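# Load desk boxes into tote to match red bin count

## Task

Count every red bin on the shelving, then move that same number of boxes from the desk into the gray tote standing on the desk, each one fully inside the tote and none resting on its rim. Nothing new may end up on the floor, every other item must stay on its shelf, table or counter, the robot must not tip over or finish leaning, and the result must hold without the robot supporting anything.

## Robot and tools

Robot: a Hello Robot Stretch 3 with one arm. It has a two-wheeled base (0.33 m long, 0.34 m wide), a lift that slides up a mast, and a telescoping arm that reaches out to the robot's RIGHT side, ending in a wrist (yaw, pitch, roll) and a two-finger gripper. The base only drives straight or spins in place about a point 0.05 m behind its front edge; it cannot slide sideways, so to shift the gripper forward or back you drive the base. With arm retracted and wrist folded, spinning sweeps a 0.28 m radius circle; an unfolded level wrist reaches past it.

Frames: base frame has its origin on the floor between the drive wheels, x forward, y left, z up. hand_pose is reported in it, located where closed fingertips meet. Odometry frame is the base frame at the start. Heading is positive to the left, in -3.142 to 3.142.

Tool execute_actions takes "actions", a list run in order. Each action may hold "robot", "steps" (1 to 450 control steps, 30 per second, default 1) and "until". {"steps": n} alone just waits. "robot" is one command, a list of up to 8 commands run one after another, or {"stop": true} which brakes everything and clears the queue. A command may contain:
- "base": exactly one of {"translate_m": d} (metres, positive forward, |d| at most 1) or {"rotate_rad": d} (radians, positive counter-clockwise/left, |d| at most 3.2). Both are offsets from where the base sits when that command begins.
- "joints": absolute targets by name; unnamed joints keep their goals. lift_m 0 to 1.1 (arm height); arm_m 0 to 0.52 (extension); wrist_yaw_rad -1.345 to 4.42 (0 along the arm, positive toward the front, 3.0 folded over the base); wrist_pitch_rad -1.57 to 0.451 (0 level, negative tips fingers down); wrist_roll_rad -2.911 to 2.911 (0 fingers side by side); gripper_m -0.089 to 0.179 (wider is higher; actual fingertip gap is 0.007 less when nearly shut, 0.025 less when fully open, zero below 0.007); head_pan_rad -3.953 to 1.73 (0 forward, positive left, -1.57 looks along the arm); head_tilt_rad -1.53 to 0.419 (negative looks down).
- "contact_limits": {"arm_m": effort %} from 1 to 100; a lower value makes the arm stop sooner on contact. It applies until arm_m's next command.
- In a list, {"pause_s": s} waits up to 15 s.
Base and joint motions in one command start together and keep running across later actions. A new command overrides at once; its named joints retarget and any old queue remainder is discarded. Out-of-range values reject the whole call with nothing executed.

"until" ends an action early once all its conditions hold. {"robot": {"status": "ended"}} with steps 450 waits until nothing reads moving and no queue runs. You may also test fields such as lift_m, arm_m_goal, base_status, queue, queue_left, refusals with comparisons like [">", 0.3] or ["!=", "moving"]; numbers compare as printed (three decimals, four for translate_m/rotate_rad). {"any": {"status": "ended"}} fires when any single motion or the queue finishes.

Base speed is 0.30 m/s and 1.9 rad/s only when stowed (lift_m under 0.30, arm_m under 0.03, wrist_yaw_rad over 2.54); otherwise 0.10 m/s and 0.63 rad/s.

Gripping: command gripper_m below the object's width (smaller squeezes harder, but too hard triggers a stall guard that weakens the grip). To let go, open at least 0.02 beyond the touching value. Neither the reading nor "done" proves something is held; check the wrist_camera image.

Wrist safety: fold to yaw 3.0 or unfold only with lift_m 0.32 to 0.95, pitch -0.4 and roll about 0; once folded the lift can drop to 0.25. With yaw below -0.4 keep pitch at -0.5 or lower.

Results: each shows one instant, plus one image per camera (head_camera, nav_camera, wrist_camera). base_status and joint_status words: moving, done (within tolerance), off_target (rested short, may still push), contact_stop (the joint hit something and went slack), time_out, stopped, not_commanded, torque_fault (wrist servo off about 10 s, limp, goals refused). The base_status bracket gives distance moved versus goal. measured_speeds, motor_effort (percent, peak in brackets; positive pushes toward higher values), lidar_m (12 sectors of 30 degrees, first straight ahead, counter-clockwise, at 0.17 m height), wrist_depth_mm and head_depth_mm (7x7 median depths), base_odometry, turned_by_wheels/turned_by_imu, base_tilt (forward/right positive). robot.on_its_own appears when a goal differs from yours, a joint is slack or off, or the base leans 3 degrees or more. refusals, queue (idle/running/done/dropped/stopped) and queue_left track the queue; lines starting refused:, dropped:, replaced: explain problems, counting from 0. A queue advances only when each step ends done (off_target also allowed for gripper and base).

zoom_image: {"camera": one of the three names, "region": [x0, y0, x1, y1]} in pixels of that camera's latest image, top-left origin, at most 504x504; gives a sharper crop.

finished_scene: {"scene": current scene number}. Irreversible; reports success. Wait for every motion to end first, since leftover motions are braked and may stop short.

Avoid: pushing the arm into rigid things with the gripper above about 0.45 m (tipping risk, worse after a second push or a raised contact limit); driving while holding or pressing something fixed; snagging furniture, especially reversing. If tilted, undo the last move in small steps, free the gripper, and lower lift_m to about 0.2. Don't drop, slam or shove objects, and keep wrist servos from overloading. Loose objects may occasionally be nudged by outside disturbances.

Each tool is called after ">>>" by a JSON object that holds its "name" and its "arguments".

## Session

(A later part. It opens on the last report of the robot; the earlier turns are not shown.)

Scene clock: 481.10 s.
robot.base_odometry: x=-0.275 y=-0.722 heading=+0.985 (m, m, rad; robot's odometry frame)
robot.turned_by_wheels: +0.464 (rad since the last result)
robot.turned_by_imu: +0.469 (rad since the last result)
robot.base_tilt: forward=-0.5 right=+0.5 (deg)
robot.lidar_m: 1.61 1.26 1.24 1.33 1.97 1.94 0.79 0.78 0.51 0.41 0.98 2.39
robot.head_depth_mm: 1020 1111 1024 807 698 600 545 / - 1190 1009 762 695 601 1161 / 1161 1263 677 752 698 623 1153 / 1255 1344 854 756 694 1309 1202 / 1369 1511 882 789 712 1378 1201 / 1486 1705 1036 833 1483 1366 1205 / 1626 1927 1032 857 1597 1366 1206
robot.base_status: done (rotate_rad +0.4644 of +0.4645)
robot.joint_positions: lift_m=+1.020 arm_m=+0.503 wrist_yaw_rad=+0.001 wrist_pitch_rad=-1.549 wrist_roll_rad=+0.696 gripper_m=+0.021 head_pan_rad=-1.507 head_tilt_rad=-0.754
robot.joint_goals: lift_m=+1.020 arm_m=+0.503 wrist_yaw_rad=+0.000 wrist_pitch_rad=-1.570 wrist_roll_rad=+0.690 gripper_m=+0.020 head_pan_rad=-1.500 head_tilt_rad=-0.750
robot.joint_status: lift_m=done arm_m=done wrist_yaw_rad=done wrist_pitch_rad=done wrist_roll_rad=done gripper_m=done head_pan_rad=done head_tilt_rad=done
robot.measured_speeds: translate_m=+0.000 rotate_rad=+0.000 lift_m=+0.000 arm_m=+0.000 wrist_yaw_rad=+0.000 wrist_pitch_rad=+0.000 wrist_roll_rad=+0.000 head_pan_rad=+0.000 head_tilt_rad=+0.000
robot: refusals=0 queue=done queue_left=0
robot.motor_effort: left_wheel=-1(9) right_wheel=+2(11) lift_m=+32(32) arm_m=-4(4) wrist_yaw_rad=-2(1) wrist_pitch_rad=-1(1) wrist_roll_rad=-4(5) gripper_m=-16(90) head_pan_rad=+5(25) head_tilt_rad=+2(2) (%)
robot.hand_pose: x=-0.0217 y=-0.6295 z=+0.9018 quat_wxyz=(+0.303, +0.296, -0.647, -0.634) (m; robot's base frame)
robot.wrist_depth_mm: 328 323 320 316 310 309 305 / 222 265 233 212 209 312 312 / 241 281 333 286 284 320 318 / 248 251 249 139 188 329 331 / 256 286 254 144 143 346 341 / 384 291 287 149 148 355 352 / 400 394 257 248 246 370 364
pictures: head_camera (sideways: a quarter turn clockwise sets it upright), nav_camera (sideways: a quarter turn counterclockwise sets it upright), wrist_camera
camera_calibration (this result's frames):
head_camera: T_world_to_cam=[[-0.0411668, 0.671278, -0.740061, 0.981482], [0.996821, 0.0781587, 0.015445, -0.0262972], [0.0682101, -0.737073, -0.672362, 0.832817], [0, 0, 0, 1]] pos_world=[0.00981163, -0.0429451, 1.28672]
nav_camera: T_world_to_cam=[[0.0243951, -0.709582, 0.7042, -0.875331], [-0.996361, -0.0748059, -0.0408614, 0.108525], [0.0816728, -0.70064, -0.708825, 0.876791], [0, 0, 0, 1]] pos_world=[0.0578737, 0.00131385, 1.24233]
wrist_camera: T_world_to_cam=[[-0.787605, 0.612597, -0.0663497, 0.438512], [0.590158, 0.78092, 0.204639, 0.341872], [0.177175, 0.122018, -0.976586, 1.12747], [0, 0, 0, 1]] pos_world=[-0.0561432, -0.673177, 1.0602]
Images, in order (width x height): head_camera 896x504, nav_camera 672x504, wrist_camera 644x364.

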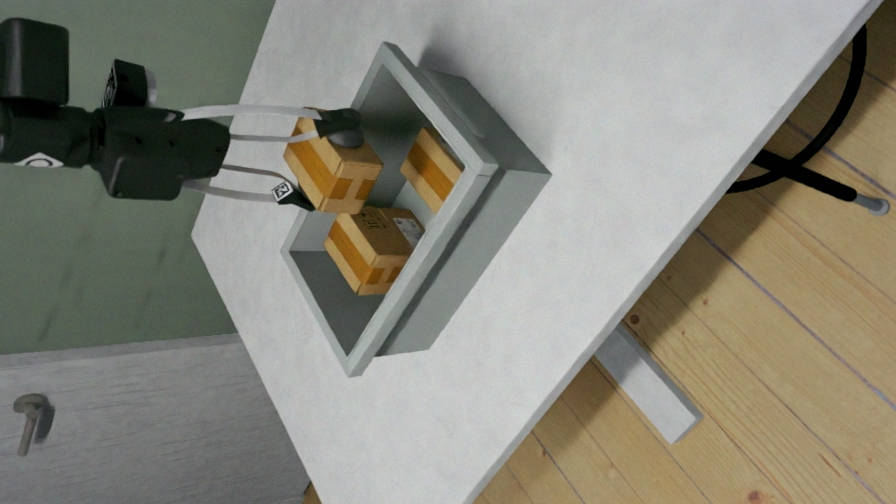

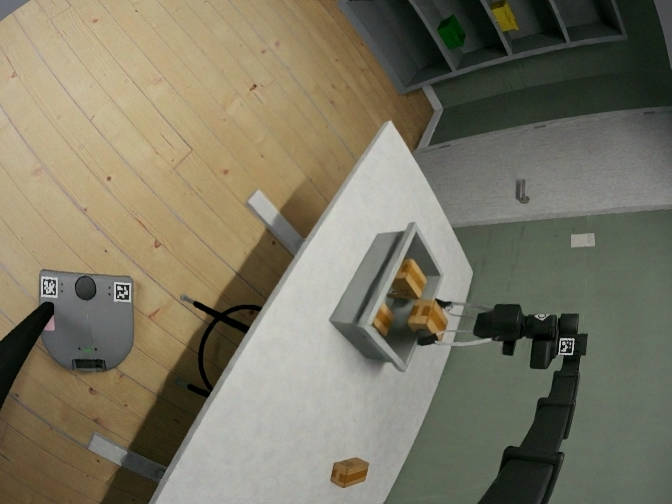

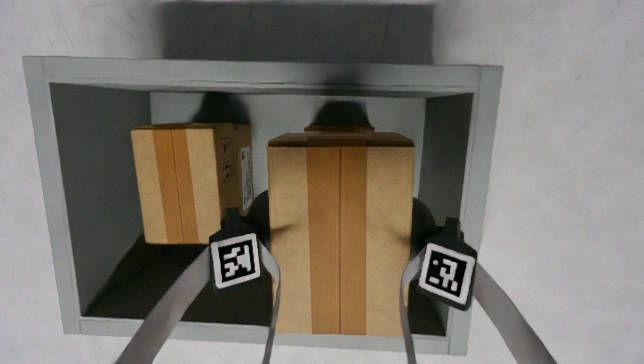

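Aligned. Place it.

>>> {"name": "execute_actions", "arguments": {"actions": [{"robot":[{"joints":{"lift_m":0.923}},{"joints":{"gripper_m":0.095}},{"joints":{"lift_m":1.0}}],"steps":450,"until":{"robot":{"status":"ended"}}}]}}

Scene clock: 486.93 s.
robot.base_odometry: x=-0.275 y=-0.722 heading=+0.985 (m, m, rad; robot's odometry frame)
robot.turned_by_wheels: +0.000 (rad since the last result)
robot.turned_by_imu: +0.001 (rad since the last result)
robot.base_tilt: forward=-0.3 right=+0.6 (deg)
robot.lidar_m: 1.61 1.26 1.24 1.34 1.97 1.94 0.79 0.78 0.51 0.41 0.98 2.38
robot.head_depth_mm: 1016 1111 1027 809 696 599 545 / - 1193 1026 749 696 598 1156 / 1173 1242 853 716 696 624 1153 / 1261 1339 851 757 696 1309 1200 / 1367 1507 880 788 712 1360 1201 / 1476 1706 1038 833 1485 1363 1210 / 1645 1927 1026 855 1585 1367 1206
robot.base_status: done (rotate_rad +0.4644 of +0.4645)
robot.joint_positions: lift_m=+1.000 arm_m=+0.503 wrist_yaw_rad=+0.001 wrist_pitch_rad=-1.549 wrist_roll_rad=+0.696 gripper_m=+0.095 head_pan_rad=-1.507 head_tilt_rad=-0.754
robot.joint_goals: lift_m=+1.000 arm_m=+0.503 wrist_yaw_rad=+0.000 wrist_pitch_rad=-1.570 wrist_roll_rad=+0.690 gripper_m=+0.095 head_pan_rad=-1.500 head_tilt_rad=-0.750
robot.joint_status: lift_m=done arm_m=done wrist_yaw_rad=done wrist_pitch_rad=done wrist_roll_rad=done gripper_m=done head_pan_rad=done head_tilt_rad=done
robot.measured_speeds: translate_m=+0.000 rotate_rad=+0.000 lift_m=+0.000 arm_m=+0.000 wrist_yaw_rad=+0.000 wrist_pitch_rad=+0.000 wrist_roll_rad=+0.000 head_pan_rad=+0.000 head_tilt_rad=+0.000
robot: refusals=0 queue=done queue_left=0
robot.motor_effort: left_wheel=-1(1) right_wheel=+2(3) lift_m=+31(31) arm_m=-5(4) wrist_yaw_rad=-1(1) wrist_pitch_rad=-1(1) wrist_roll_rad=-4(4) gripper_m=+0(80) head_pan_rad=+5(4) head_tilt_rad=+2(2) (%)
robot.hand_pose: x=-0.0217 y=-0.6295 z=+0.8818 quat_wxyz=(+0.303, +0.296, -0.647, -0.634) (m; robot's base frame)
robot.wrist_depth_mm: 310 305 300 297 294 289 289 / 199 197 193 196 190 293 296 / 228 268 311 219 306 217 304 / 231 228 271 222 308 311 313 / 233 253 336 229 328 325 321 / 244 284 287 307 296 333 332 / 247 243 235 237 239 349 341
pictures: head_camera (sideways: a quarter turn clockwise sets it upright), nav_camera (sideways: a quarter turn counterclockwise sets it upright), wrist_camera
camera_calibration (this result's frames):
head_camera: T_world_to_cam=[[-0.0411668, 0.671278, -0.740061, 0.981482], [0.996821, 0.0781586, 0.015445, -0.0262972], [0.06821, -0.737073, -0.672362, 0.832817], [0, 0, 0, 1]] pos_world=[0.00981162, -0.0429451, 1.28672]
nav_camera: T_world_to_cam=[[0.024395, -0.709582, 0.7042, -0.875331], [-0.996361, -0.0748058, -0.0408614, 0.108525], [0.0816728, -0.70064, -0.708825, 0.876791], [0, 0, 0, 1]] pos_world=[0.0578737, 0.00131385, 1.24233]
wrist_camera: T_world_to_cam=[[-0.787606, 0.612597, -0.0663497, 0.437187], [0.590158, 0.78092, 0.204639, 0.345959], [0.177175, 0.122018, -0.976586, 1.10796], [0, 0, 0, 1]] pos_world=[-0.0561431, -0.673177, 1.04023]
Images, in order (width x height): head_camera 896x504, nav_camera 672x504, wrist_camera 644x364.

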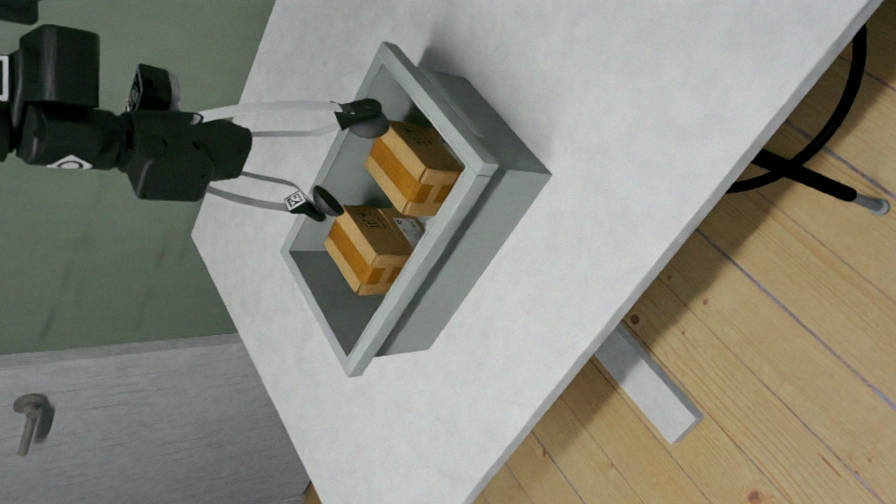

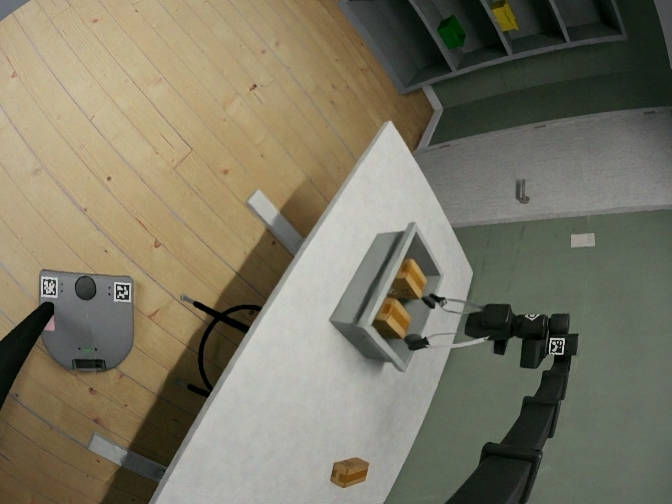

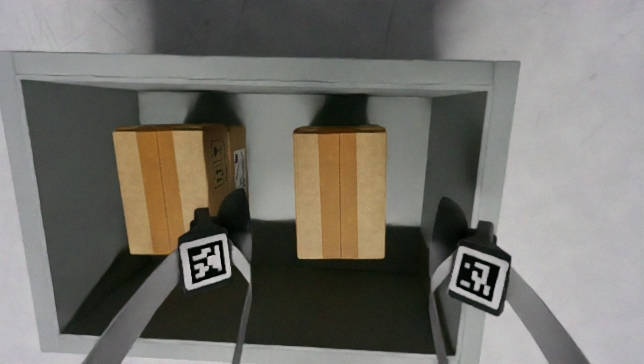

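>>> {"name": "finished_scene", "arguments": {"scene": 1}}

The scene is finished: the task was done.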